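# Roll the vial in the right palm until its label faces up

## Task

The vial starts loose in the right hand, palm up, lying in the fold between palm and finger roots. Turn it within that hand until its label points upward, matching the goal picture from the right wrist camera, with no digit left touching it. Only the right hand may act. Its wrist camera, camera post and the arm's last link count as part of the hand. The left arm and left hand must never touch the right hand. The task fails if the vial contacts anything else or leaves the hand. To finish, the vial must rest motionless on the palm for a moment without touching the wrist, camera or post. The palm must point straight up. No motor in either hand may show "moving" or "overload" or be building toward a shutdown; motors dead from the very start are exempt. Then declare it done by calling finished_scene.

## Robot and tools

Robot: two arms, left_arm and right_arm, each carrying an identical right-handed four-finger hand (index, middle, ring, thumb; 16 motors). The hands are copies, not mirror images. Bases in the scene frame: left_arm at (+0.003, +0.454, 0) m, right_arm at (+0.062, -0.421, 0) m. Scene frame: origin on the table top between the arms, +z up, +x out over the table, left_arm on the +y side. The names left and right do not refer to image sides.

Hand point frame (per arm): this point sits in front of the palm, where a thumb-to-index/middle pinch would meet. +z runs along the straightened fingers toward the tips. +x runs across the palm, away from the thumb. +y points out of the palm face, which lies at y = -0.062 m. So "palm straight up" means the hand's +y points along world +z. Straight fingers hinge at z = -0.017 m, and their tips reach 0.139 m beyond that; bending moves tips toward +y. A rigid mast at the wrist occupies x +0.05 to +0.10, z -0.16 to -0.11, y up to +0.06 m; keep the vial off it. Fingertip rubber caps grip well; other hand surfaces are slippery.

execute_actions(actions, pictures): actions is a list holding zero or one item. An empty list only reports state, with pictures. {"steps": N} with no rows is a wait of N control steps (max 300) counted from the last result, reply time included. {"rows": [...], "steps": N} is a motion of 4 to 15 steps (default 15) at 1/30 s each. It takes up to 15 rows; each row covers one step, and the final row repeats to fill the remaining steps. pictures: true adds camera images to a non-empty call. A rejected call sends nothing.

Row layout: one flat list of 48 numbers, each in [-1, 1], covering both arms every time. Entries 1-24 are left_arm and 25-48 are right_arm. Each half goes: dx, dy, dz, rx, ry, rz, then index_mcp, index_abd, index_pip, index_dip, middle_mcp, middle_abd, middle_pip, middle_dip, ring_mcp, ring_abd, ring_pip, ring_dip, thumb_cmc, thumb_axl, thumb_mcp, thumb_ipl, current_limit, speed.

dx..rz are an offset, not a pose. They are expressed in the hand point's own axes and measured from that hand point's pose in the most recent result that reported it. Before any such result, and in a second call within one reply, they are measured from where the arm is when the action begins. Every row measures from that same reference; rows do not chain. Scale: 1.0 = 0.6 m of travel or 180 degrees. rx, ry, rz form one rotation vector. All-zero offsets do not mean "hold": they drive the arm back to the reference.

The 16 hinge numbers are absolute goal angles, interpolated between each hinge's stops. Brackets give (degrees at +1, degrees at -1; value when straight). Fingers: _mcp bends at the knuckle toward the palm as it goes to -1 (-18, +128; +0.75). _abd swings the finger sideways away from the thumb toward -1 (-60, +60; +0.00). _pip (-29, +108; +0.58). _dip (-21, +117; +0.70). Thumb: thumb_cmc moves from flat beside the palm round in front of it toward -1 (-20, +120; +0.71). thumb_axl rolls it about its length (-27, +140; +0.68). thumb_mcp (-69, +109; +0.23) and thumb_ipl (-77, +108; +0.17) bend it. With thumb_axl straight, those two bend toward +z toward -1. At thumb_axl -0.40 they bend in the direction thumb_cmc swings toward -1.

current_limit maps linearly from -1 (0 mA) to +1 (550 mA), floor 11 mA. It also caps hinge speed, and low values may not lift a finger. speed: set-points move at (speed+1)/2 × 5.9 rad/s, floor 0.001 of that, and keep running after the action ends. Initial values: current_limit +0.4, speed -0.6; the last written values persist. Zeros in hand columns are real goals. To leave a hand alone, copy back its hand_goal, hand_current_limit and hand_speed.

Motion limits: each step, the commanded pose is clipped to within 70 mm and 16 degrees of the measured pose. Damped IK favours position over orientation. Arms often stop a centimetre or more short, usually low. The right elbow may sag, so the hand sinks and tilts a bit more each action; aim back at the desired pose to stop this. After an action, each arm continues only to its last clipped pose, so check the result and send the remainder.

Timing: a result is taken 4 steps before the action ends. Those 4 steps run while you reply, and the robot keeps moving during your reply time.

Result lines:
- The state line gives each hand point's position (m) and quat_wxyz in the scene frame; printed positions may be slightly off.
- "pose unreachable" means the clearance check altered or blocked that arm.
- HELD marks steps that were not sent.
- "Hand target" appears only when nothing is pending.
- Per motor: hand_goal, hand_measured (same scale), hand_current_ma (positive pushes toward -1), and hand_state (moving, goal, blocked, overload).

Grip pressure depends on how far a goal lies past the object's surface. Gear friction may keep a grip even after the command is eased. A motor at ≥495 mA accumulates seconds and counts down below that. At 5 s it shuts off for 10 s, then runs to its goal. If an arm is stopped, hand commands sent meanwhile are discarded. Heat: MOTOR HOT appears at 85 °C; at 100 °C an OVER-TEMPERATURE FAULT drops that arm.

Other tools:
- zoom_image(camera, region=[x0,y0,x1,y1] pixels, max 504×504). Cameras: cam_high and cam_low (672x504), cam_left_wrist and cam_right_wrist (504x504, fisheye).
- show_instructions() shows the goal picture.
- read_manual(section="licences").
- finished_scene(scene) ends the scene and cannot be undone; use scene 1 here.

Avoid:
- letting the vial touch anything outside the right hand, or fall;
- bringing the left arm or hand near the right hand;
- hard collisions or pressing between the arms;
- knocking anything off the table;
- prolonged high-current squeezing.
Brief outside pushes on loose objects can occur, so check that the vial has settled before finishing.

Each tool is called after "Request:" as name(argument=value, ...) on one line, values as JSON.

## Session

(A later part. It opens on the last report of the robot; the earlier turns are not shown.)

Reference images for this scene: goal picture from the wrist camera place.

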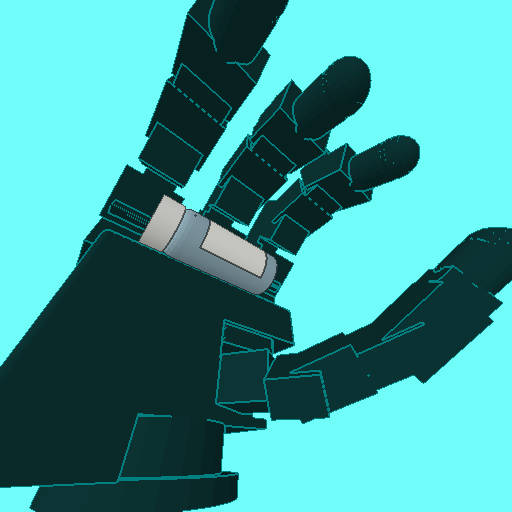

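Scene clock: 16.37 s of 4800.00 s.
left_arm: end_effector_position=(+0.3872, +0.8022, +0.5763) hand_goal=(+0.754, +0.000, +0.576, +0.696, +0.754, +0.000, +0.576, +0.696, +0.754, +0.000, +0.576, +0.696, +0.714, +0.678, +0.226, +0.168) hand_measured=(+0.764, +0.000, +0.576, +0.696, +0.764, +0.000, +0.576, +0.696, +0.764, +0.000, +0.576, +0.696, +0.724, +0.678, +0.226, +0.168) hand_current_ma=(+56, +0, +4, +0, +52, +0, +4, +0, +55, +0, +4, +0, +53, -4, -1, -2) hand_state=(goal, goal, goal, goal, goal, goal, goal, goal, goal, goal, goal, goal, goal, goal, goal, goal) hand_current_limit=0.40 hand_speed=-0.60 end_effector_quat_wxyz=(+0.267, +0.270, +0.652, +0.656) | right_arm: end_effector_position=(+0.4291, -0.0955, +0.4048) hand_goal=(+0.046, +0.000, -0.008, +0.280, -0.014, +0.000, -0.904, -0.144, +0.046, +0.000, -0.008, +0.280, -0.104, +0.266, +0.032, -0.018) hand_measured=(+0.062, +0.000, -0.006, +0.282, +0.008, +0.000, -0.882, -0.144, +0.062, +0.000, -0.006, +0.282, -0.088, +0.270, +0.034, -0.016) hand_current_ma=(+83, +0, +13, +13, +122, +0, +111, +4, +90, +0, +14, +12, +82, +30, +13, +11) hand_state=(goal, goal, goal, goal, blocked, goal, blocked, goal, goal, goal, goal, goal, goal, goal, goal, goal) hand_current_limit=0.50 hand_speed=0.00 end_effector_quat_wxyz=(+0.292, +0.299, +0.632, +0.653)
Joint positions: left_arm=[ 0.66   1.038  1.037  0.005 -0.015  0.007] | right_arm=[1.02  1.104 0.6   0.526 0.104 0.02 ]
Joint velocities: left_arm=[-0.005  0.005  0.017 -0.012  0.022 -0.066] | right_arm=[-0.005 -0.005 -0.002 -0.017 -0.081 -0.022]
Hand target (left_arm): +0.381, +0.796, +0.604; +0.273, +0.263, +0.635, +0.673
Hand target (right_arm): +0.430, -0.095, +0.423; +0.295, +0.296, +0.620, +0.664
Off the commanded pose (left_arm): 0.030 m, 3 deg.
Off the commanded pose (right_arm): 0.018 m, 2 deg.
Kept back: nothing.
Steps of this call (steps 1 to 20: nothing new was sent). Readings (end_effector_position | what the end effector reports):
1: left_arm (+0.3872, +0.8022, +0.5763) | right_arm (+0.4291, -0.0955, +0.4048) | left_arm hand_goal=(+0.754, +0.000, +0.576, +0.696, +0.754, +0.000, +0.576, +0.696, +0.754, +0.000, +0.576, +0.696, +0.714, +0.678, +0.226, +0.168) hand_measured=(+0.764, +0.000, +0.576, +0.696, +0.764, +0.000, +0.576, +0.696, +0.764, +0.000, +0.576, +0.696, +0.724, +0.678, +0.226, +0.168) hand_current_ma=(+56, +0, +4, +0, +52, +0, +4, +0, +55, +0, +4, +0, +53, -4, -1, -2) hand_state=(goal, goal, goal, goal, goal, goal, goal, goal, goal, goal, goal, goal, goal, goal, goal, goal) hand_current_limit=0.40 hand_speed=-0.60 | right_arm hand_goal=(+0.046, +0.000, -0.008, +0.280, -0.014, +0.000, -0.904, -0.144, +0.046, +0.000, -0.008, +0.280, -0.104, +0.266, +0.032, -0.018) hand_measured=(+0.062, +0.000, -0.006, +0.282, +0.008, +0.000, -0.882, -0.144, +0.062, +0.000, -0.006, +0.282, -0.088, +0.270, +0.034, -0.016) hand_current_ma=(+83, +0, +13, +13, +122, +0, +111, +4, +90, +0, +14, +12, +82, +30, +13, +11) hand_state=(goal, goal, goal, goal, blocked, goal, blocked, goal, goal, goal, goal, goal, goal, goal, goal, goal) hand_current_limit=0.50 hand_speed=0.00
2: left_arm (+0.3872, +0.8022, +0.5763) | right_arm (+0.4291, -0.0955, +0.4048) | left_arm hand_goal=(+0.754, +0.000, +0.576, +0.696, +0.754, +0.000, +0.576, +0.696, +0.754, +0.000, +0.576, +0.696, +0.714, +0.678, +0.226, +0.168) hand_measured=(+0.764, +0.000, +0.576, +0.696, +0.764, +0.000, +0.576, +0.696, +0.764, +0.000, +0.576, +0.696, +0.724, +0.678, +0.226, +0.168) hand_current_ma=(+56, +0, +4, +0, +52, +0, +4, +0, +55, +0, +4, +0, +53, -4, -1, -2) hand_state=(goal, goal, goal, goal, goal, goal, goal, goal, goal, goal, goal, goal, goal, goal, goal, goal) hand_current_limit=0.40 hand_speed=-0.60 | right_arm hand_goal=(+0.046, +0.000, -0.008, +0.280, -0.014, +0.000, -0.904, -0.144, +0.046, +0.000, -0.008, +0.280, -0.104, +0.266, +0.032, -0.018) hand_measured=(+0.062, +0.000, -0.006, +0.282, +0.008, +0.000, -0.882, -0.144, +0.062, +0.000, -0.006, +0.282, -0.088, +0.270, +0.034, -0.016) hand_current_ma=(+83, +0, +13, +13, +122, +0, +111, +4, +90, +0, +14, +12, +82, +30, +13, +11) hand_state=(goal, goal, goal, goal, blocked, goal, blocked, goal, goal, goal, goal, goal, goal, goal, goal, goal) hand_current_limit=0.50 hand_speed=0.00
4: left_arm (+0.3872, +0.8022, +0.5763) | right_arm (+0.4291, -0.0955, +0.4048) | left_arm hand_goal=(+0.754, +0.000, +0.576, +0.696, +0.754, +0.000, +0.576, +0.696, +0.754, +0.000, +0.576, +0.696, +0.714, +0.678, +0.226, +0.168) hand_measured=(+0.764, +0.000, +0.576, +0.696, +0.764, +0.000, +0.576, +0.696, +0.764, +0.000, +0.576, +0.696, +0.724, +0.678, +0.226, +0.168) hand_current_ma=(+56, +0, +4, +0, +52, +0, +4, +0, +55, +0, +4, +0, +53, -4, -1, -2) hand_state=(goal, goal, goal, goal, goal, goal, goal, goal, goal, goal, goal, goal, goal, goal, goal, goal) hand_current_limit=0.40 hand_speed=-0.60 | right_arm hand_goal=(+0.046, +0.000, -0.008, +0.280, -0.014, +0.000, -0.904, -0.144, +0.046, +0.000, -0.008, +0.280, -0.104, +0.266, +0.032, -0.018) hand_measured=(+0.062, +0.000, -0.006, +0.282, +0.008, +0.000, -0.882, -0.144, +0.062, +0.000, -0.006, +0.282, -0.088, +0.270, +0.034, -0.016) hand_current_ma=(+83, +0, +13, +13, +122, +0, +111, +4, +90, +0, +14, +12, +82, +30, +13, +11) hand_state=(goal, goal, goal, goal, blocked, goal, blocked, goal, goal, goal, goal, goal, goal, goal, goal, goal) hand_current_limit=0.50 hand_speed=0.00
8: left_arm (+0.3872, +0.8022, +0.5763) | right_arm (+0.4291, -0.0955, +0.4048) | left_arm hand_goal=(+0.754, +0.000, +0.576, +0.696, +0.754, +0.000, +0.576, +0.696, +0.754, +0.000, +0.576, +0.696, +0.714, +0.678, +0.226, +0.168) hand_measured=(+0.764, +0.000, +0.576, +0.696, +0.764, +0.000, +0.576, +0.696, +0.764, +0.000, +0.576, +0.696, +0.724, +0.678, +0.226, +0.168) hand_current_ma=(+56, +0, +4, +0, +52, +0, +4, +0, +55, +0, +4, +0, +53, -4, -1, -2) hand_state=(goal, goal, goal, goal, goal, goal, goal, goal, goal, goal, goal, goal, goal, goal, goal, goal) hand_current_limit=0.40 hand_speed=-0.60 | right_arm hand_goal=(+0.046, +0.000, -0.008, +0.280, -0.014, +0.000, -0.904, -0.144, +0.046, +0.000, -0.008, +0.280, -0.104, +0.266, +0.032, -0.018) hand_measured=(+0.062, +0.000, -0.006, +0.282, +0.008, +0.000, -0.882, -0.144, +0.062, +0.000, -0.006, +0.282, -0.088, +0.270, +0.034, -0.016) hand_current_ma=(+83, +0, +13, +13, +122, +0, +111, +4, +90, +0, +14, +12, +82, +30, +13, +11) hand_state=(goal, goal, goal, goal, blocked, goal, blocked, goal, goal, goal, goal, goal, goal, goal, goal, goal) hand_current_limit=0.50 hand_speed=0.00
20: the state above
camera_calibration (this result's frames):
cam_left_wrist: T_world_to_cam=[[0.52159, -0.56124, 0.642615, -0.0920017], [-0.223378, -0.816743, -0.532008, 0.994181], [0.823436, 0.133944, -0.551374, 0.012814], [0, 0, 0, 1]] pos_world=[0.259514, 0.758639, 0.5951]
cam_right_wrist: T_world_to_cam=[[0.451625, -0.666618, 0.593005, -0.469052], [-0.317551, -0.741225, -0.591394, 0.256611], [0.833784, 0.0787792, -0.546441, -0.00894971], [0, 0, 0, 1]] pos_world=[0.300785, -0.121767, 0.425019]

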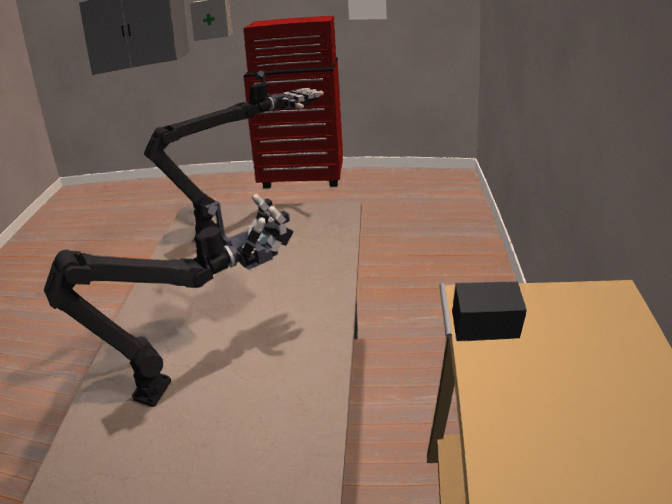

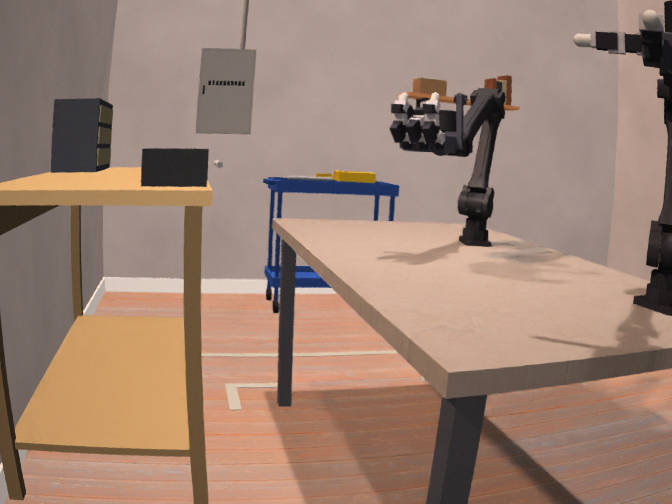

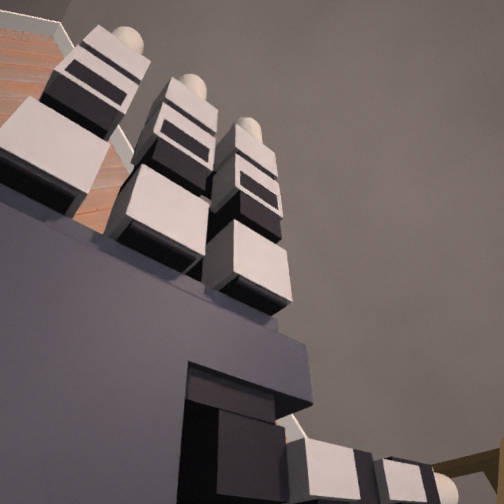

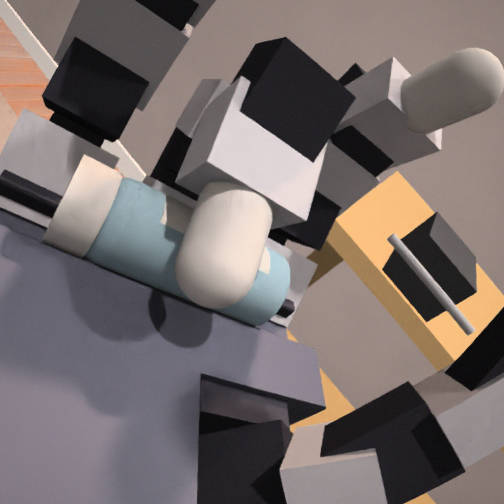

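Request:
execute_actions(actions=[{"rows": [
[0,0.0478,-0.0121,-0.0166,0,0,0.754,0,0.576,0.696,0.754,0,0.576,0.696,0.754,0,0.576,0.696,0.714,0.678,0.226,0.168,0.4,-0.6,0.001,0.0303,0.0034,-0.0107,0,0.001,0.046,0,-0.008,0.28,-0.028,0,-0.918,-0.117,0.046,0,-0.008,0.28,-0.104,0.266,0.032,-0.018,0.5,0],
[0,0.0478,-0.0121,-0.0166,0,0,0.754,0,0.576,0.696,0.754,0,0.576,0.696,0.754,0,0.576,0.696,0.714,0.678,0.226,0.168,0.4,-0.6,0.001,0.0303,0.0034,-0.0107,0,0.001,0.046,0,-0.008,0.28,-0.040,0,-0.931,-0.090,0.046,0,-0.008,0.28,-0.104,0.266,0.032,-0.018,0.5,0],
[0,0.0478,-0.0121,-0.0166,0,0,0.754,0,0.576,0.696,0.754,0,0.576,0.696,0.754,0,0.576,0.696,0.714,0.678,0.226,0.168,0.4,-0.6,0.001,0.0303,0.0034,-0.0107,0,0.001,0.046,0,-0.008,0.28,-0.053,0,-0.945,-0.062,0.046,0,-0.008,0.28,-0.104,0.266,0.032,-0.018,0.5,0],
[0,0.0478,-0.0121,-0.0166,0,0,0.754,0,0.576,0.696,0.754,0,0.576,0.696,0.754,0,0.576,0.696,0.714,0.678,0.226,0.168,0.4,-0.6,0.001,0.0303,0.0034,-0.0107,0,0.001,0.046,0,-0.008,0.28,-0.064,0,-0.958,-0.036,0.046,0,-0.008,0.28,-0.104,0.266,0.032,-0.018,0.5,0],
[0,0.0478,-0.0121,-0.0166,0,0,0.754,0,0.576,0.696,0.754,0,0.576,0.696,0.754,0,0.576,0.696,0.714,0.678,0.226,0.168,0.4,-0.6,0.001,0.0303,0.0034,-0.0107,0,0.001,0.046,0,-0.008,0.28,-0.075,0,-0.97,-0.010,0.046,0,-0.008,0.28,-0.104,0.266,0.032,-0.018,0.5,0],
[0,0.0478,-0.0121,-0.0166,0,0,0.754,0,0.576,0.696,0.754,0,0.576,0.696,0.754,0,0.576,0.696,0.714,0.678,0.226,0.168,0.4,-0.6,0.001,0.0303,0.0034,-0.0107,0,0.001,0.046,0,-0.008,0.28,-0.075,0,-0.97,-0.010,0.046,0,-0.008,0.28,-0.104,0.266,0.032,-0.018,0.5,0],
[0,0.0478,-0.0121,-0.0166,0,0,0.754,0,0.576,0.696,0.754,0,0.576,0.696,0.754,0,0.576,0.696,0.714,0.678,0.226,0.168,0.4,-0.6,0.001,0.0303,0.0034,-0.0107,0,0.001,0.046,0,-0.008,0.28,-0.075,0,-0.935,-0.010,0.046,0,-0.008,0.28,-0.104,0.266,0.032,-0.018,0.5,0],
[0,0.0478,-0.0121,-0.0166,0,0,0.754,0,0.576,0.696,0.754,0,0.576,0.696,0.754,0,0.576,0.696,0.714,0.678,0.226,0.168,0.4,-0.6,0.001,0.0303,0.0034,-0.0107,0,0.001,0.046,0,-0.008,0.28,-0.075,0,-0.90,-0.010,0.046,0,-0.008,0.28,-0.104,0.266,0.032,-0.018,0.5,0],
[0,0.0478,-0.0121,-0.0166,0,0,0.754,0,0.576,0.696,0.754,0,0.576,0.696,0.754,0,0.576,0.696,0.714,0.678,0.226,0.168,0.4,-0.6,0.001,0.0303,0.0034,-0.0107,0,0.001,0.046,0,-0.008,0.28,-0.075,0,-0.865,-0.010,0.046,0,-0.008,0.28,-0.104,0.266,0.032,-0.018,0.5,0],
[0,0.0478,-0.0121,-0.0166,0,0,0.754,0,0.576,0.696,0.754,0,0.576,0.696,0.754,0,0.576,0.696,0.714,0.678,0.226,0.168,0.4,-0.6,0.001,0.0303,0.0034,-0.0107,0,0.001,0.046,0,-0.008,0.28,-0.061,0,-0.841,-0.05,0.046,0,-0.008,0.28,-0.104,0.266,0.032,-0.018,0.5,0],
[0,0.0478,-0.0121,-0.0166,0,0,0.754,0,0.576,0.696,0.754,0,0.576,0.696,0.754,0,0.576,0.696,0.714,0.678,0.226,0.168,0.4,-0.6,0.001,0.0303,0.0034,-0.0107,0,0.001,0.046,0,-0.008,0.28,-0.047,0,-0.818,-0.09,0.046,0,-0.008,0.28,-0.104,0.266,0.032,-0.018,0.5,0],
[0,0.0478,-0.0121,-0.0166,0,0,0.754,0,0.576,0.696,0.754,0,0.576,0.696,0.754,0,0.576,0.696,0.714,0.678,0.226,0.168,0.4,-0.6,0.001,0.0303,0.0034,-0.0107,0,0.001,0.046,0,-0.008,0.28,-0.033,0,-0.794,-0.131,0.046,0,-0.008,0.28,-0.104,0.266,0.032,-0.018,0.5,0],
[0,0.0478,-0.0121,-0.0166,0,0,0.754,0,0.576,0.696,0.754,0,0.576,0.696,0.754,0,0.576,0.696,0.714,0.678,0.226,0.168,0.4,-0.6,0.001,0.0303,0.0034,-0.0107,0,0.001,0.046,0,-0.008,0.28,-0.013,0,-0.76,-0.19,0.046,0,-0.008,0.28,-0.104,0.266,0.032,-0.018,0.5,0],
[0,0.0478,-0.0121,-0.0166,0,0,0.754,0,0.576,0.696,0.754,0,0.576,0.696,0.754,0,0.576,0.696,0.714,0.678,0.226,0.168,0.4,-0.6,0.001,0.0303,0.0034,-0.0107,0,0.001,0.046,0,-0.008,0.28,0.01,0,-0.72,-0.25,0.046,0,-0.008,0.28,-0.104,0.266,0.032,-0.018,0.5,0],
[0,0.0478,-0.0121,-0.0166,0,0,0.754,0,0.576,0.696,0.754,0,0.576,0.696,0.754,0,0.576,0.696,0.714,0.678,0.226,0.168,0.4,-0.6,0.001,0.0303,0.0034,-0.0107,0,0.001,0.046,0,-0.008,0.28,0.036,0,-0.677,-0.33,0.046,0,-0.008,0.28,-0.104,0.266,0.032,-0.018,0.5,0]
], "steps": 15}])

Request:
execute_actions(actions=[{"rows": [
[0,0.0478,-0.0121,-0.0166,0,0,0.754,0,0.576,0.696,0.754,0,0.576,0.696,0.754,0,0.576,0.696,0.714,0.678,0.226,0.168,0.4,-0.6,0.001,0.0303,0.0034,-0.0107,0,0.001,0.046,0,-0.008,0.28,0.064,0,-0.63,-0.412,0.046,0,-0.008,0.28,-0.104,0.266,0.032,-0.018,0.5,0],
[0,0.0478,-0.0121,-0.0166,0,0,0.754,0,0.576,0.696,0.754,0,0.576,0.696,0.754,0,0.576,0.696,0.714,0.678,0.226,0.168,0.4,-0.6,0.001,0.0303,0.0034,-0.0107,0,0.001,0.046,0,-0.008,0.28,0.064,0,-0.63,-0.412,0.046,0,-0.008,0.28,-0.104,0.266,0.032,-0.018,0.5,0],
[0,0.0478,-0.0121,-0.0166,0,0,0.754,0,0.576,0.696,0.754,0,0.576,0.696,0.754,0,0.576,0.696,0.714,0.678,0.226,0.168,0.4,-0.6,0.001,0.0303,0.0034,-0.0107,0,0.001,0.046,0,-0.008,0.28,0.064,0,-0.63,-0.412,0.046,0,-0.008,0.28,-0.104,0.266,0.032,-0.018,0.5,0],
[0,0.0478,-0.0121,-0.0166,0,0,0.754,0,0.576,0.696,0.754,0,0.576,0.696,0.754,0,0.576,0.696,0.714,0.678,0.226,0.168,0.4,-0.6,0.001,0.0303,0.0034,-0.0107,0,0.001,0.046,0,-0.008,0.28,0.061,0,-0.676,-0.412,0.046,0,-0.008,0.28,-0.104,0.266,0.032,-0.018,0.5,0],
[0,0.0478,-0.0121,-0.0166,0,0,0.754,0,0.576,0.696,0.754,0,0.576,0.696,0.754,0,0.576,0.696,0.714,0.678,0.226,0.168,0.4,-0.6,0.001,0.0303,0.0034,-0.0107,0,0.001,0.046,0,-0.008,0.28,0.058,0,-0.722,-0.412,0.046,0,-0.008,0.28,-0.104,0.266,0.032,-0.018,0.5,0],
[0,0.0478,-0.0121,-0.0166,0,0,0.754,0,0.576,0.696,0.754,0,0.576,0.696,0.754,0,0.576,0.696,0.714,0.678,0.226,0.168,0.4,-0.6,0.001,0.0303,0.0034,-0.0107,0,0.001,0.046,0,-0.008,0.28,0.058,0,-0.722,-0.412,0.046,0,-0.008,0.28,-0.104,0.266,0.032,-0.018,0.5,0],
[0,0.0478,-0.0121,-0.0166,0,0,0.754,0,0.576,0.696,0.754,0,0.576,0.696,0.754,0,0.576,0.696,0.714,0.678,0.226,0.168,0.4,-0.6,0.001,0.0303,0.0034,-0.0107,0,0.001,0.046,0,-0.008,0.28,0.056,0,-0.738,-0.390,0.046,0,-0.008,0.28,-0.104,0.266,0.032,-0.018,0.5,0],
[0,0.0478,-0.0121,-0.0166,0,0,0.754,0,0.576,0.696,0.754,0,0.576,0.696,0.754,0,0.576,0.696,0.714,0.678,0.226,0.168,0.4,-0.6,0.001,0.0303,0.0034,-0.0107,0,0.001,0.046,0,-0.008,0.28,0.053,0,-0.754,-0.368,0.046,0,-0.008,0.28,-0.104,0.266,0.032,-0.018,0.5,0],
[0,0.0478,-0.0121,-0.0166,0,0,0.754,0,0.576,0.696,0.754,0,0.576,0.696,0.754,0,0.576,0.696,0.714,0.678,0.226,0.168,0.4,-0.6,0.001,0.0303,0.0034,-0.0107,0,0.001,0.046,0,-0.008,0.28,0.045,0,-0.773,-0.340,0.046,0,-0.008,0.28,-0.104,0.266,0.032,-0.018,0.5,0],
[0,0.0478,-0.0121,-0.0166,0,0,0.754,0,0.576,0.696,0.754,0,0.576,0.696,0.754,0,0.576,0.696,0.714,0.678,0.226,0.168,0.4,-0.6,0.001,0.0303,0.0034,-0.0107,0,0.001,0.046,0,-0.008,0.28,0.037,0,-0.793,-0.312,0.046,0,-0.008,0.28,-0.104,0.266,0.032,-0.018,0.5,0]
], "steps": 11}])

Request:
execute_actions(actions=[{"steps": 7}], pictures=true)

Request:
zoom_image(camera="cam_right_wrist", region=[30, 130, 330, 350])

Scene clock: 17.93 s of 4800.00 s.
left_arm: end_effector_position=(+0.3872, +0.8022, +0.5763) hand_goal=(+0.754, +0.000, +0.576, +0.696, +0.754, +0.000, +0.576, +0.696, +0.754, +0.000, +0.576, +0.696, +0.714, +0.678, +0.226, +0.168) hand_measured=(+0.764, +0.000, +0.576, +0.696, +0.764, +0.000, +0.576, +0.696, +0.764, +0.000, +0.576, +0.696, +0.724, +0.678, +0.226, +0.168) hand_current_ma=(+56, +0, +4, +0, +52, +0, +4, +0, +55, +0, +4, +0, +53, -4, -1, -2) hand_state=(goal, goal, goal, goal, goal, goal, goal, goal, goal, goal, goal, goal, goal, goal, goal, goal) hand_current_limit=0.40 hand_speed=-0.60 end_effector_quat_wxyz=(+0.267, +0.270, +0.652, +0.656) | right_arm: end_effector_position=(+0.4291, -0.0955, +0.4048) hand_goal=(+0.046, +0.000, -0.008, +0.280, -0.046, +0.000, -0.818, -0.090, +0.046, +0.000, -0.008, +0.280, -0.104, +0.266, +0.032, -0.018) hand_measured=(+0.062, +0.000, -0.006, +0.282, -0.064, +0.000, -0.886, -0.016, +0.062, +0.000, -0.006, +0.282, -0.088, +0.270, +0.034, -0.016) hand_current_ma=(+83, +0, +13, +13, -17, +0, -62, +102, +90, +0, +14, +12, +82, +30, +13, +11) hand_state=(goal, goal, goal, goal, moving, goal, moving, moving, goal, goal, goal, goal, goal, goal, goal, goal) hand_current_limit=0.50 hand_speed=0.00 end_effector_quat_wxyz=(+0.292, +0.299, +0.632, +0.653)
Joint positions: left_arm=[ 0.66   1.038  1.037  0.005 -0.015  0.007] | right_arm=[1.02  1.104 0.6   0.526 0.104 0.02 ]
Joint velocities: left_arm=[-0.015  0.005 -0.007  0.007 -0.051 -0.007] | right_arm=[-0.005 -0.024  0.012  0.002 -0.022  0.051]
Steps of this call (steps 1 to 36: nothing new was sent; steps 37 to 47: the first 11 steps of this action). Readings (end_effector_position | what the end effector reports):
37: left_arm (+0.3872, +0.8022, +0.5763) | right_arm (+0.4291, -0.0955, +0.4048) | left_arm hand_goal=(+0.754, +0.000, +0.576, +0.696, +0.754, +0.000, +0.576, +0.696, +0.754, +0.000, +0.576, +0.696, +0.714, +0.678, +0.226, +0.168) hand_measured=(+0.764, +0.000, +0.576, +0.696, +0.764, +0.000, +0.576, +0.696, +0.764, +0.000, +0.576, +0.696, +0.724, +0.678, +0.226, +0.168) hand_current_ma=(+56, +0, +4, +0, +52, +0, +4, +0, +55, +0, +4, +0, +53, -4, -1, -2) hand_state=(goal, goal, goal, goal, goal, goal, goal, goal, goal, goal, goal, goal, goal, goal, goal, goal) hand_current_limit=0.40 hand_speed=-0.60 | right_arm hand_goal=(+0.046, +0.000, -0.008, +0.280, -0.028, +0.000, -0.918, -0.116, +0.046, +0.000, -0.008, +0.280, -0.104, +0.266, +0.032, -0.018) hand_measured=(+0.062, +0.000, -0.006, +0.282, +0.008, +0.000, -0.882, -0.144, +0.062, +0.000, -0.006, +0.282, -0.088, +0.270, +0.034, -0.016) hand_current_ma=(+83, +0, +13, +13, +122, +0, +111, +4, +90, +0, +14, +12, +82, +30, +13, +11) hand_state=(goal, goal, goal, goal, moving, goal, moving, moving, goal, goal, goal, goal, goal, goal, goal, goal) hand_current_limit=0.50 hand_speed=0.00
38: left_arm (+0.3872, +0.8022, +0.5763) | right_arm (+0.4291, -0.0955, +0.4048) | left_arm hand_goal=(+0.754, +0.000, +0.576, +0.696, +0.754, +0.000, +0.576, +0.696, +0.754, +0.000, +0.576, +0.696, +0.714, +0.678, +0.226, +0.168) hand_measured=(+0.764, +0.000, +0.576, +0.696, +0.764, +0.000, +0.576, +0.696, +0.764, +0.000, +0.576, +0.696, +0.724, +0.678, +0.226, +0.168) hand_current_ma=(+56, +0, +4, +0, +52, +0, +4, +0, +55, +0, +4, +0, +53, -4, -1, -2) hand_state=(goal, goal, goal, goal, goal, goal, goal, goal, goal, goal, goal, goal, goal, goal, goal, goal) hand_current_limit=0.40 hand_speed=-0.60 | right_arm hand_goal=(+0.046, +0.000, -0.008, +0.280, -0.040, +0.000, -0.930, -0.090, +0.046, +0.000, -0.008, +0.280, -0.104, +0.266, +0.032, -0.018) hand_measured=(+0.062, +0.000, -0.006, +0.282, +0.008, +0.000, -0.884, -0.142, +0.062, +0.000, -0.006, +0.282, -0.088, +0.270, +0.034, -0.016) hand_current_ma=(+83, +0, +13, +13, +165, +0, +143, -66, +90, +0, +14, +12, +82, +30, +13, +11) hand_state=(goal, goal, goal, goal, moving, goal, moving, moving, goal, goal, goal, goal, goal, goal, goal, goal) hand_current_limit=0.50 hand_speed=0.00
40: left_arm (+0.3872, +0.8022, +0.5763) | right_arm (+0.4291, -0.0955, +0.4048) | left_arm hand_goal=(+0.754, +0.000, +0.576, +0.696, +0.754, +0.000, +0.576, +0.696, +0.754, +0.000, +0.576, +0.696, +0.714, +0.678, +0.226, +0.168) hand_measured=(+0.764, +0.000, +0.576, +0.696, +0.764, +0.000, +0.576, +0.696, +0.764, +0.000, +0.576, +0.696, +0.724, +0.678, +0.226, +0.168) hand_current_ma=(+56, +0, +4, +0, +52, +0, +4, +0, +55, +0, +4, +0, +53, -4, -1, -2) hand_state=(goal, goal, goal, goal, goal, goal, goal, goal, goal, goal, goal, goal, goal, goal, goal, goal) hand_current_limit=0.40 hand_speed=-0.60 | right_arm hand_goal=(+0.046, +0.000, -0.008, +0.280, -0.064, +0.000, -0.958, -0.036, +0.046, +0.000, -0.008, +0.280, -0.104, +0.266, +0.032, -0.018) hand_measured=(+0.062, +0.000, -0.006, +0.282, -0.014, +0.000, -0.906, -0.100, +0.062, +0.000, -0.006, +0.282, -0.088, +0.270, +0.034, -0.016) hand_current_ma=(+83, +0, +13, +13, +124, +0, +104, -45, +90, +0, +14, +12, +82, +30, +13, +11) hand_state=(goal, goal, goal, goal, moving, goal, moving, moving, goal, goal, goal, goal, goal, goal, goal, goal) hand_current_limit=0.50 hand_speed=0.00
44: left_arm (+0.3872, +0.8022, +0.5763) | right_arm (+0.4291, -0.0955, +0.4048) | left_arm hand_goal=(+0.754, +0.000, +0.576, +0.696, +0.754, +0.000, +0.576, +0.696, +0.754, +0.000, +0.576, +0.696, +0.714, +0.678, +0.226, +0.168) hand_measured=(+0.764, +0.000, +0.576, +0.696, +0.764, +0.000, +0.576, +0.696, +0.764, +0.000, +0.576, +0.696, +0.724, +0.678, +0.226, +0.168) hand_current_ma=(+56, +0, +4, +0, +52, +0, +4, +0, +55, +0, +4, +0, +53, -4, -1, -2) hand_state=(goal, goal, goal, goal, goal, goal, goal, goal, goal, goal, goal, goal, goal, goal, goal, goal) hand_current_limit=0.40 hand_speed=-0.60 | right_arm hand_goal=(+0.046, +0.000, -0.008, +0.280, -0.074, +0.000, -0.900, -0.010, +0.046, +0.000, -0.008, +0.280, -0.104, +0.266, +0.032, -0.018) hand_measured=(+0.062, +0.000, -0.006, +0.282, -0.054, +0.000, -0.950, -0.014, +0.062, +0.000, -0.006, +0.282, -0.088, +0.270, +0.034, -0.016) hand_current_ma=(+83, +0, +13, +13, +80, +0, -58, +2, +90, +0, +14, +12, +82, +30, +13, +11) hand_state=(goal, goal, goal, goal, moving, goal, moving, moving, goal, goal, goal, goal, goal, goal, goal, goal) hand_current_limit=0.50 hand_speed=0.00
47: the state above

Scene clock: 18.30 s of 4800.00 s.
left_arm: end_effector_position=(+0.3872, +0.8022, +0.5763) hand_goal=(+0.754, +0.000, +0.576, +0.696, +0.754, +0.000, +0.576, +0.696, +0.754, +0.000, +0.576, +0.696, +0.714, +0.678, +0.226, +0.168) hand_measured=(+0.764, +0.000, +0.576, +0.696, +0.764, +0.000, +0.576, +0.696, +0.764, +0.000, +0.576, +0.696, +0.724, +0.678, +0.226, +0.168) hand_current_ma=(+56, +0, +4, +0, +52, +0, +4, +0, +55, +0, +4, +0, +53, -4, -1, -2) hand_state=(goal, goal, goal, goal, goal, goal, goal, goal, goal, goal, goal, goal, goal, goal, goal, goal) hand_current_limit=0.40 hand_speed=-0.60 end_effector_quat_wxyz=(+0.267, +0.270, +0.652, +0.656) | right_arm: end_effector_position=(+0.4291, -0.0955, +0.4048) hand_goal=(+0.046, +0.000, -0.008, +0.280, +0.056, +0.000, -0.738, -0.390, +0.046, +0.000, -0.008, +0.280, -0.104, +0.266, +0.032, -0.018) hand_measured=(+0.062, +0.000, -0.006, +0.282, +0.066, +0.000, -0.702, -0.404, +0.062, +0.000, -0.006, +0.282, -0.088, +0.270, +0.034, -0.016) hand_current_ma=(+83, +0, +13, +13, +40, +0, -35, -2, +90, +0, +14, +12, +82, +30, +13, +11) hand_state=(goal, goal, goal, goal, moving, goal, moving, moving, goal, goal, goal, goal, goal, goal, goal, goal) hand_current_limit=0.50 hand_speed=0.00 end_effector_quat_wxyz=(+0.292, +0.299, +0.632, +0.653)
Joint positions: left_arm=[ 0.66   1.038  1.037  0.005 -0.015  0.007] | right_arm=[1.02  1.104 0.6   0.526 0.104 0.02 ]
Joint velocities: left_arm=[ 0.005 -0.015 -0.007  0.007  0.007  0.007] | right_arm=[ 0.005  0.005  0.002 -0.007 -0.007 -0.007]
Off your previous action's commanded pose (left_arm): 0.030 m, 3 deg at its last step (step 4 of this call).
Off your previous action's commanded pose (right_arm): 0.018 m, 2 deg at its last step (step 4 of this call).
Steps of this call (steps 1 to 4: the last 4 steps of your previous action; steps 5 to 11: the first 7 steps of this action, its rows measured from where the robot was after step 4). Readings (end_effector_position | what the end effector reports):
4: left_arm (+0.3872, +0.8022, +0.5763) | right_arm (+0.4291, -0.0955, +0.4048) | left_arm hand_goal=(+0.754, +0.000, +0.576, +0.696, +0.754, +0.000, +0.576, +0.696, +0.754, +0.000, +0.576, +0.696, +0.714, +0.678, +0.226, +0.168) hand_measured=(+0.764, +0.000, +0.576, +0.696, +0.764, +0.000, +0.576, +0.696, +0.764, +0.000, +0.576, +0.696, +0.724, +0.678, +0.226, +0.168) hand_current_ma=(+56, +0, +4, +0, +52, +0, +4, +0, +55, +0, +4, +0, +53, -4, -1, -2) hand_state=(goal, goal, goal, goal, goal, goal, goal, goal, goal, goal, goal, goal, goal, goal, goal, goal) hand_current_limit=0.40 hand_speed=-0.60 | right_arm hand_goal=(+0.046, +0.000, -0.008, +0.280, +0.036, +0.000, -0.676, -0.330, +0.046, +0.000, -0.008, +0.280, -0.104, +0.266, +0.032, -0.018) hand_measured=(+0.062, +0.000, -0.006, +0.282, -0.020, +0.000, -0.782, -0.150, +0.062, +0.000, -0.006, +0.282, -0.088, +0.270, +0.034, -0.016) hand_current_ma=(+83, +0, +13, +13, -33, +0, -104, +67, +90, +0, +14, +12, +82, +30, +13, +11) hand_state=(goal, goal, goal, goal, moving, goal, moving, moving, goal, goal, goal, goal, goal, goal, goal, goal) hand_current_limit=0.50 hand_speed=0.00
5: left_arm (+0.3872, +0.8022, +0.5763) | right_arm (+0.4291, -0.0955, +0.4048) | left_arm hand_goal=(+0.754, +0.000, +0.576, +0.696, +0.754, +0.000, +0.576, +0.696, +0.754, +0.000, +0.576, +0.696, +0.714, +0.678, +0.226, +0.168) hand_measured=(+0.764, +0.000, +0.576, +0.696, +0.764, +0.000, +0.576, +0.696, +0.764, +0.000, +0.576, +0.696, +0.724, +0.678, +0.226, +0.168) hand_current_ma=(+56, +0, +4, +0, +52, +0, +4, +0, +55, +0, +4, +0, +53, -4, -1, -2) hand_state=(goal, goal, goal, goal, goal, goal, goal, goal, goal, goal, goal, goal, goal, goal, goal, goal) hand_current_limit=0.40 hand_speed=-0.60 | right_arm hand_goal=(+0.046, +0.000, -0.008, +0.280, +0.064, +0.000, -0.630, -0.412, +0.046, +0.000, -0.008, +0.280, -0.104, +0.266, +0.032, -0.018) hand_measured=(+0.062, +0.000, -0.006, +0.282, +0.002, +0.000, -0.744, -0.190, +0.062, +0.000, -0.006, +0.282, -0.088, +0.270, +0.034, -0.016) hand_current_ma=(+83, +0, +13, +13, -37, +0, -82, +67, +90, +0, +14, +12, +82, +30, +13, +11) hand_state=(goal, goal, goal, goal, moving, goal, moving, moving, goal, goal, goal, goal, goal, goal, goal, goal) hand_current_limit=0.50 hand_speed=0.00
6: left_arm (+0.3872, +0.8022, +0.5763) | right_arm (+0.4291, -0.0955, +0.4048) | left_arm hand_goal=(+0.754, +0.000, +0.576, +0.696, +0.754, +0.000, +0.576, +0.696, +0.754, +0.000, +0.576, +0.696, +0.714, +0.678, +0.226, +0.168) hand_measured=(+0.764, +0.000, +0.576, +0.696, +0.764, +0.000, +0.576, +0.696, +0.764, +0.000, +0.576, +0.696, +0.724, +0.678, +0.226, +0.168) hand_current_ma=(+56, +0, +4, +0, +52, +0, +4, +0, +55, +0, +4, +0, +53, -4, -1, -2) hand_state=(goal, goal, goal, goal, goal, goal, goal, goal, goal, goal, goal, goal, goal, goal, goal, goal) hand_current_limit=0.40 hand_speed=-0.60 | right_arm hand_goal=(+0.046, +0.000, -0.008, +0.280, +0.064, +0.000, -0.630, -0.412, +0.046, +0.000, -0.008, +0.280, -0.104, +0.266, +0.032, -0.018) hand_measured=(+0.062, +0.000, -0.006, +0.282, +0.026, +0.000, -0.708, -0.230, +0.062, +0.000, -0.006, +0.282, -0.088, +0.270, +0.034, -0.016) hand_current_ma=(+83, +0, +13, +13, -36, +0, -93, +67, +90, +0, +14, +12, +82, +30, +13, +11) hand_state=(goal, goal, goal, goal, moving, goal, moving, moving, goal, goal, goal, goal, goal, goal, goal, goal) hand_current_limit=0.50 hand_speed=0.00
8: left_arm (+0.3872, +0.8022, +0.5763) | right_arm (+0.4291, -0.0955, +0.4048) | left_arm hand_goal=(+0.754, +0.000, +0.576, +0.696, +0.754, +0.000, +0.576, +0.696, +0.754, +0.000, +0.576, +0.696, +0.714, +0.678, +0.226, +0.168) hand_measured=(+0.764, +0.000, +0.576, +0.696, +0.764, +0.000, +0.576, +0.696, +0.764, +0.000, +0.576, +0.696, +0.724, +0.678, +0.226, +0.168) hand_current_ma=(+56, +0, +4, +0, +52, +0, +4, +0, +55, +0, +4, +0, +53, -4, -1, -2) hand_state=(goal, goal, goal, goal, goal, goal, goal, goal, goal, goal, goal, goal, goal, goal, goal, goal) hand_current_limit=0.40 hand_speed=-0.60 | right_arm hand_goal=(+0.046, +0.000, -0.008, +0.280, +0.062, +0.000, -0.676, -0.412, +0.046, +0.000, -0.008, +0.280, -0.104, +0.266, +0.032, -0.018) hand_measured=(+0.062, +0.000, -0.006, +0.282, +0.062, +0.000, -0.648, -0.310, +0.062, +0.000, -0.006, +0.282, -0.088, +0.270, +0.034, -0.016) hand_current_ma=(+83, +0, +13, +13, +27, +0, -5, +67, +90, +0, +14, +12, +82, +30, +13, +11) hand_state=(goal, goal, goal, goal, moving, goal, moving, moving, goal, goal, goal, goal, goal, goal, goal, goal) hand_current_limit=0.50 hand_speed=0.00
11: the state above

Scene clock: 18.53 s of 4800.00 s.
left_arm: end_effector_position=(+0.3872, +0.8022, +0.5763) hand_goal=(+0.754, +0.000, +0.576, +0.696, +0.754, +0.000, +0.576, +0.696, +0.754, +0.000, +0.576, +0.696, +0.714, +0.678, +0.226, +0.168) hand_measured=(+0.764, +0.000, +0.576, +0.696, +0.764, +0.000, +0.576, +0.696, +0.764, +0.000, +0.576, +0.696, +0.724, +0.678, +0.226, +0.168) hand_current_ma=(+56, +0, +4, +0, +52, +0, +4, +0, +55, +0, +4, +0, +53, -4, -1, -2) hand_state=(goal, goal, goal, goal, goal, goal, goal, goal, goal, goal, goal, goal, goal, goal, goal, goal) hand_current_limit=0.40 hand_speed=-0.60 end_effector_quat_wxyz=(+0.267, +0.270, +0.652, +0.656) | right_arm: end_effector_position=(+0.4291, -0.0955, +0.4048) hand_goal=(+0.046, +0.000, -0.008, +0.280, +0.038, +0.000, -0.792, -0.312, +0.046, +0.000, -0.008, +0.280, -0.104, +0.266, +0.032, -0.018) hand_measured=(+0.062, +0.000, -0.006, +0.282, +0.060, +0.000, -0.768, -0.310, +0.062, +0.000, -0.006, +0.282, -0.088, +0.270, +0.034, -0.016) hand_current_ma=(+83, +0, +13, +13, +120, +0, +112, +14, +90, +0, +14, +12, +82, +30, +13, +11) hand_state=(goal, goal, goal, goal, blocked, goal, moving, moving, goal, goal, goal, goal, goal, goal, goal, goal) hand_current_limit=0.50 hand_speed=0.00 end_effector_quat_wxyz=(+0.292, +0.299, +0.632, +0.653)
Joint positions: left_arm=[ 0.66   1.038  1.037  0.005 -0.015  0.007] | right_arm=[1.02  1.104 0.6   0.526 0.104 0.02 ]
Joint velocities: left_arm=[-0.015 -0.005 -0.012 -0.002 -0.066  0.066] | right_arm=[ 0.005  0.005 -0.007  0.002 -0.051  0.022]
Hand target (left_arm): +0.381, +0.796, +0.604; +0.273, +0.263, +0.635, +0.673
Hand target (right_arm): +0.430, -0.095, +0.423; +0.295, +0.296, +0.620, +0.664
Off the commanded pose (left_arm): 0.030 m, 3 deg.
Off the commanded pose (right_arm): 0.018 m, 2 deg.
Kept back: nothing.
Steps of this call (steps 1 to 4: the last 4 steps of your previous action; steps 5 to 7: nothing new was sent). Readings (end_effector_position | what the end effector reports):
1: left_arm (+0.3872, +0.8022, +0.5763) | right_arm (+0.4291, -0.0955, +0.4048) | left_arm hand_goal=(+0.754, +0.000, +0.576, +0.696, +0.754, +0.000, +0.576, +0.696, +0.754, +0.000, +0.576, +0.696, +0.714, +0.678, +0.226, +0.168) hand_measured=(+0.764, +0.000, +0.576, +0.696, +0.764, +0.000, +0.576, +0.696, +0.764, +0.000, +0.576, +0.696, +0.724, +0.678, +0.226, +0.168) hand_current_ma=(+56, +0, +4, +0, +52, +0, +4, +0, +55, +0, +4, +0, +53, -4, -1, -2) hand_state=(goal, goal, goal, goal, goal, goal, goal, goal, goal, goal, goal, goal, goal, goal, goal, goal) hand_current_limit=0.40 hand_speed=-0.60 | right_arm hand_goal=(+0.046, +0.000, -0.008, +0.280, +0.054, +0.000, -0.754, -0.368, +0.046, +0.000, -0.008, +0.280, -0.104, +0.266, +0.032, -0.018) hand_measured=(+0.062, +0.000, -0.006, +0.282, +0.066, +0.000, -0.704, -0.402, +0.062, +0.000, -0.006, +0.282, -0.088, +0.270, +0.034, -0.016) hand_current_ma=(+83, +0, +13, +13, +51, +0, +175, -11, +90, +0, +14, +12, +82, +30, +13, +11) hand_state=(goal, goal, goal, goal, moving, goal, moving, moving, goal, goal, goal, goal, goal, goal, goal, goal) hand_current_limit=0.50 hand_speed=0.00
2: left_arm (+0.3872, +0.8022, +0.5763) | right_arm (+0.4291, -0.0955, +0.4048) | left_arm hand_goal=(+0.754, +0.000, +0.576, +0.696, +0.754, +0.000, +0.576, +0.696, +0.754, +0.000, +0.576, +0.696, +0.714, +0.678, +0.226, +0.168) hand_measured=(+0.764, +0.000, +0.576, +0.696, +0.764, +0.000, +0.576, +0.696, +0.764, +0.000, +0.576, +0.696, +0.724, +0.678, +0.226, +0.168) hand_current_ma=(+56, +0, +4, +0, +52, +0, +4, +0, +55, +0, +4, +0, +53, -4, -1, -2) hand_state=(goal, goal, goal, goal, goal, goal, goal, goal, goal, goal, goal, goal, goal, goal, goal, goal) hand_current_limit=0.40 hand_speed=-0.60 | right_arm hand_goal=(+0.046, +0.000, -0.008, +0.280, +0.046, +0.000, -0.772, -0.340, +0.046, +0.000, -0.008, +0.280, -0.104, +0.266, +0.032, -0.018) hand_measured=(+0.062, +0.000, -0.006, +0.282, +0.066, +0.000, -0.712, -0.390, +0.062, +0.000, -0.006, +0.282, -0.088, +0.270, +0.034, -0.016) hand_current_ma=(+83, +0, +13, +13, +62, +0, +157, -26, +90, +0, +14, +12, +82, +30, +13, +11) hand_state=(goal, goal, goal, goal, moving, goal, moving, moving, goal, goal, goal, goal, goal, goal, goal, goal) hand_current_limit=0.50 hand_speed=0.00
4: left_arm (+0.3872, +0.8022, +0.5763) | right_arm (+0.4291, -0.0955, +0.4048) | left_arm hand_goal=(+0.754, +0.000, +0.576, +0.696, +0.754, +0.000, +0.576, +0.696, +0.754, +0.000, +0.576, +0.696, +0.714, +0.678, +0.226, +0.168) hand_measured=(+0.764, +0.000, +0.576, +0.696, +0.764, +0.000, +0.576, +0.696, +0.764, +0.000, +0.576, +0.696, +0.724, +0.678, +0.226, +0.168) hand_current_ma=(+56, +0, +4, +0, +52, +0, +4, +0, +55, +0, +4, +0, +53, -4, -1, -2) hand_state=(goal, goal, goal, goal, goal, goal, goal, goal, goal, goal, goal, goal, goal, goal, goal, goal) hand_current_limit=0.40 hand_speed=-0.60 | right_arm hand_goal=(+0.046, +0.000, -0.008, +0.280, +0.038, +0.000, -0.792, -0.312, +0.046, +0.000, -0.008, +0.280, -0.104, +0.266, +0.032, -0.018) hand_measured=(+0.062, +0.000, -0.006, +0.282, +0.064, +0.000, -0.742, -0.348, +0.062, +0.000, -0.006, +0.282, -0.088, +0.270, +0.034, -0.016) hand_current_ma=(+83, +0, +13, +13, +137, +0, +144, -31, +90, +0, +14, +12, +82, +30, +13, +11) hand_state=(goal, goal, goal, goal, moving, goal, moving, moving, goal, goal, goal, goal, goal, goal, goal, goal) hand_current_limit=0.50 hand_speed=0.00
7: the state above
camera_calibration (this result's frames):
cam_left_wrist: T_world_to_cam=[[0.52159, -0.56124, 0.642615, -0.0920017], [-0.223378, -0.816743, -0.532008, 0.994181], [0.823436, 0.133944, -0.551374, 0.012814], [0, 0, 0, 1]] pos_world=[0.259514, 0.758639, 0.5951]
cam_right_wrist: T_world_to_cam=[[0.451625, -0.666618, 0.593005, -0.469052], [-0.317551, -0.741225, -0.591394, 0.256611], [0.833784, 0.0787792, -0.546441, -0.00894971], [0, 0, 0, 1]] pos_world=[0.300785, -0.121767, 0.425019]

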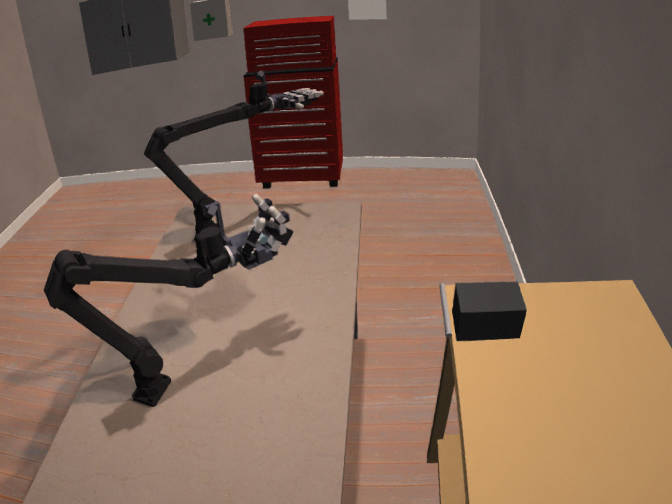

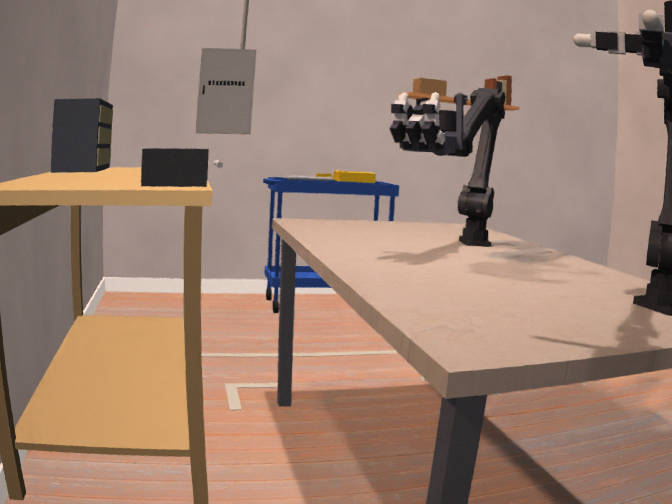

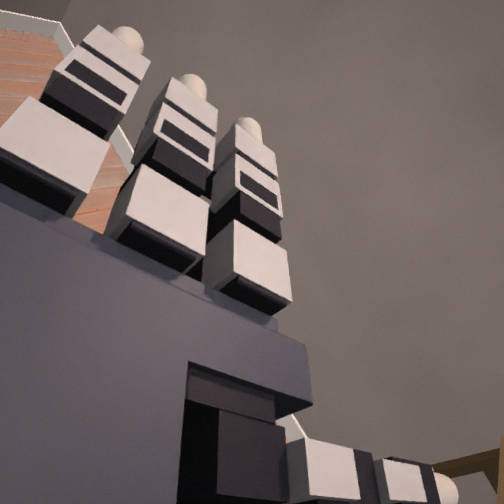

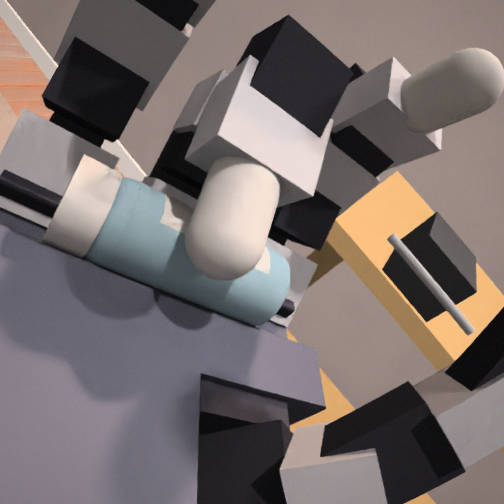

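Region (30, 130, 330, 350) of cam_right_wrist's 504x504 image, scaled by 1.680, with more detail than that image has; it fills the top 370 rows of this view, and the rest is white.

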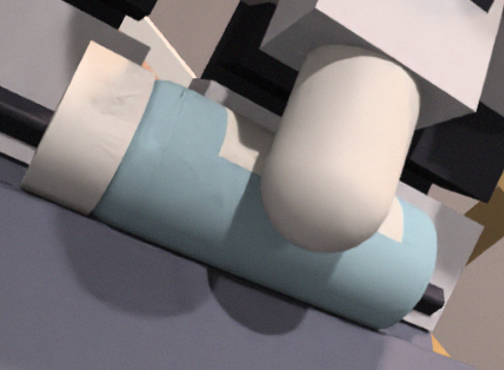

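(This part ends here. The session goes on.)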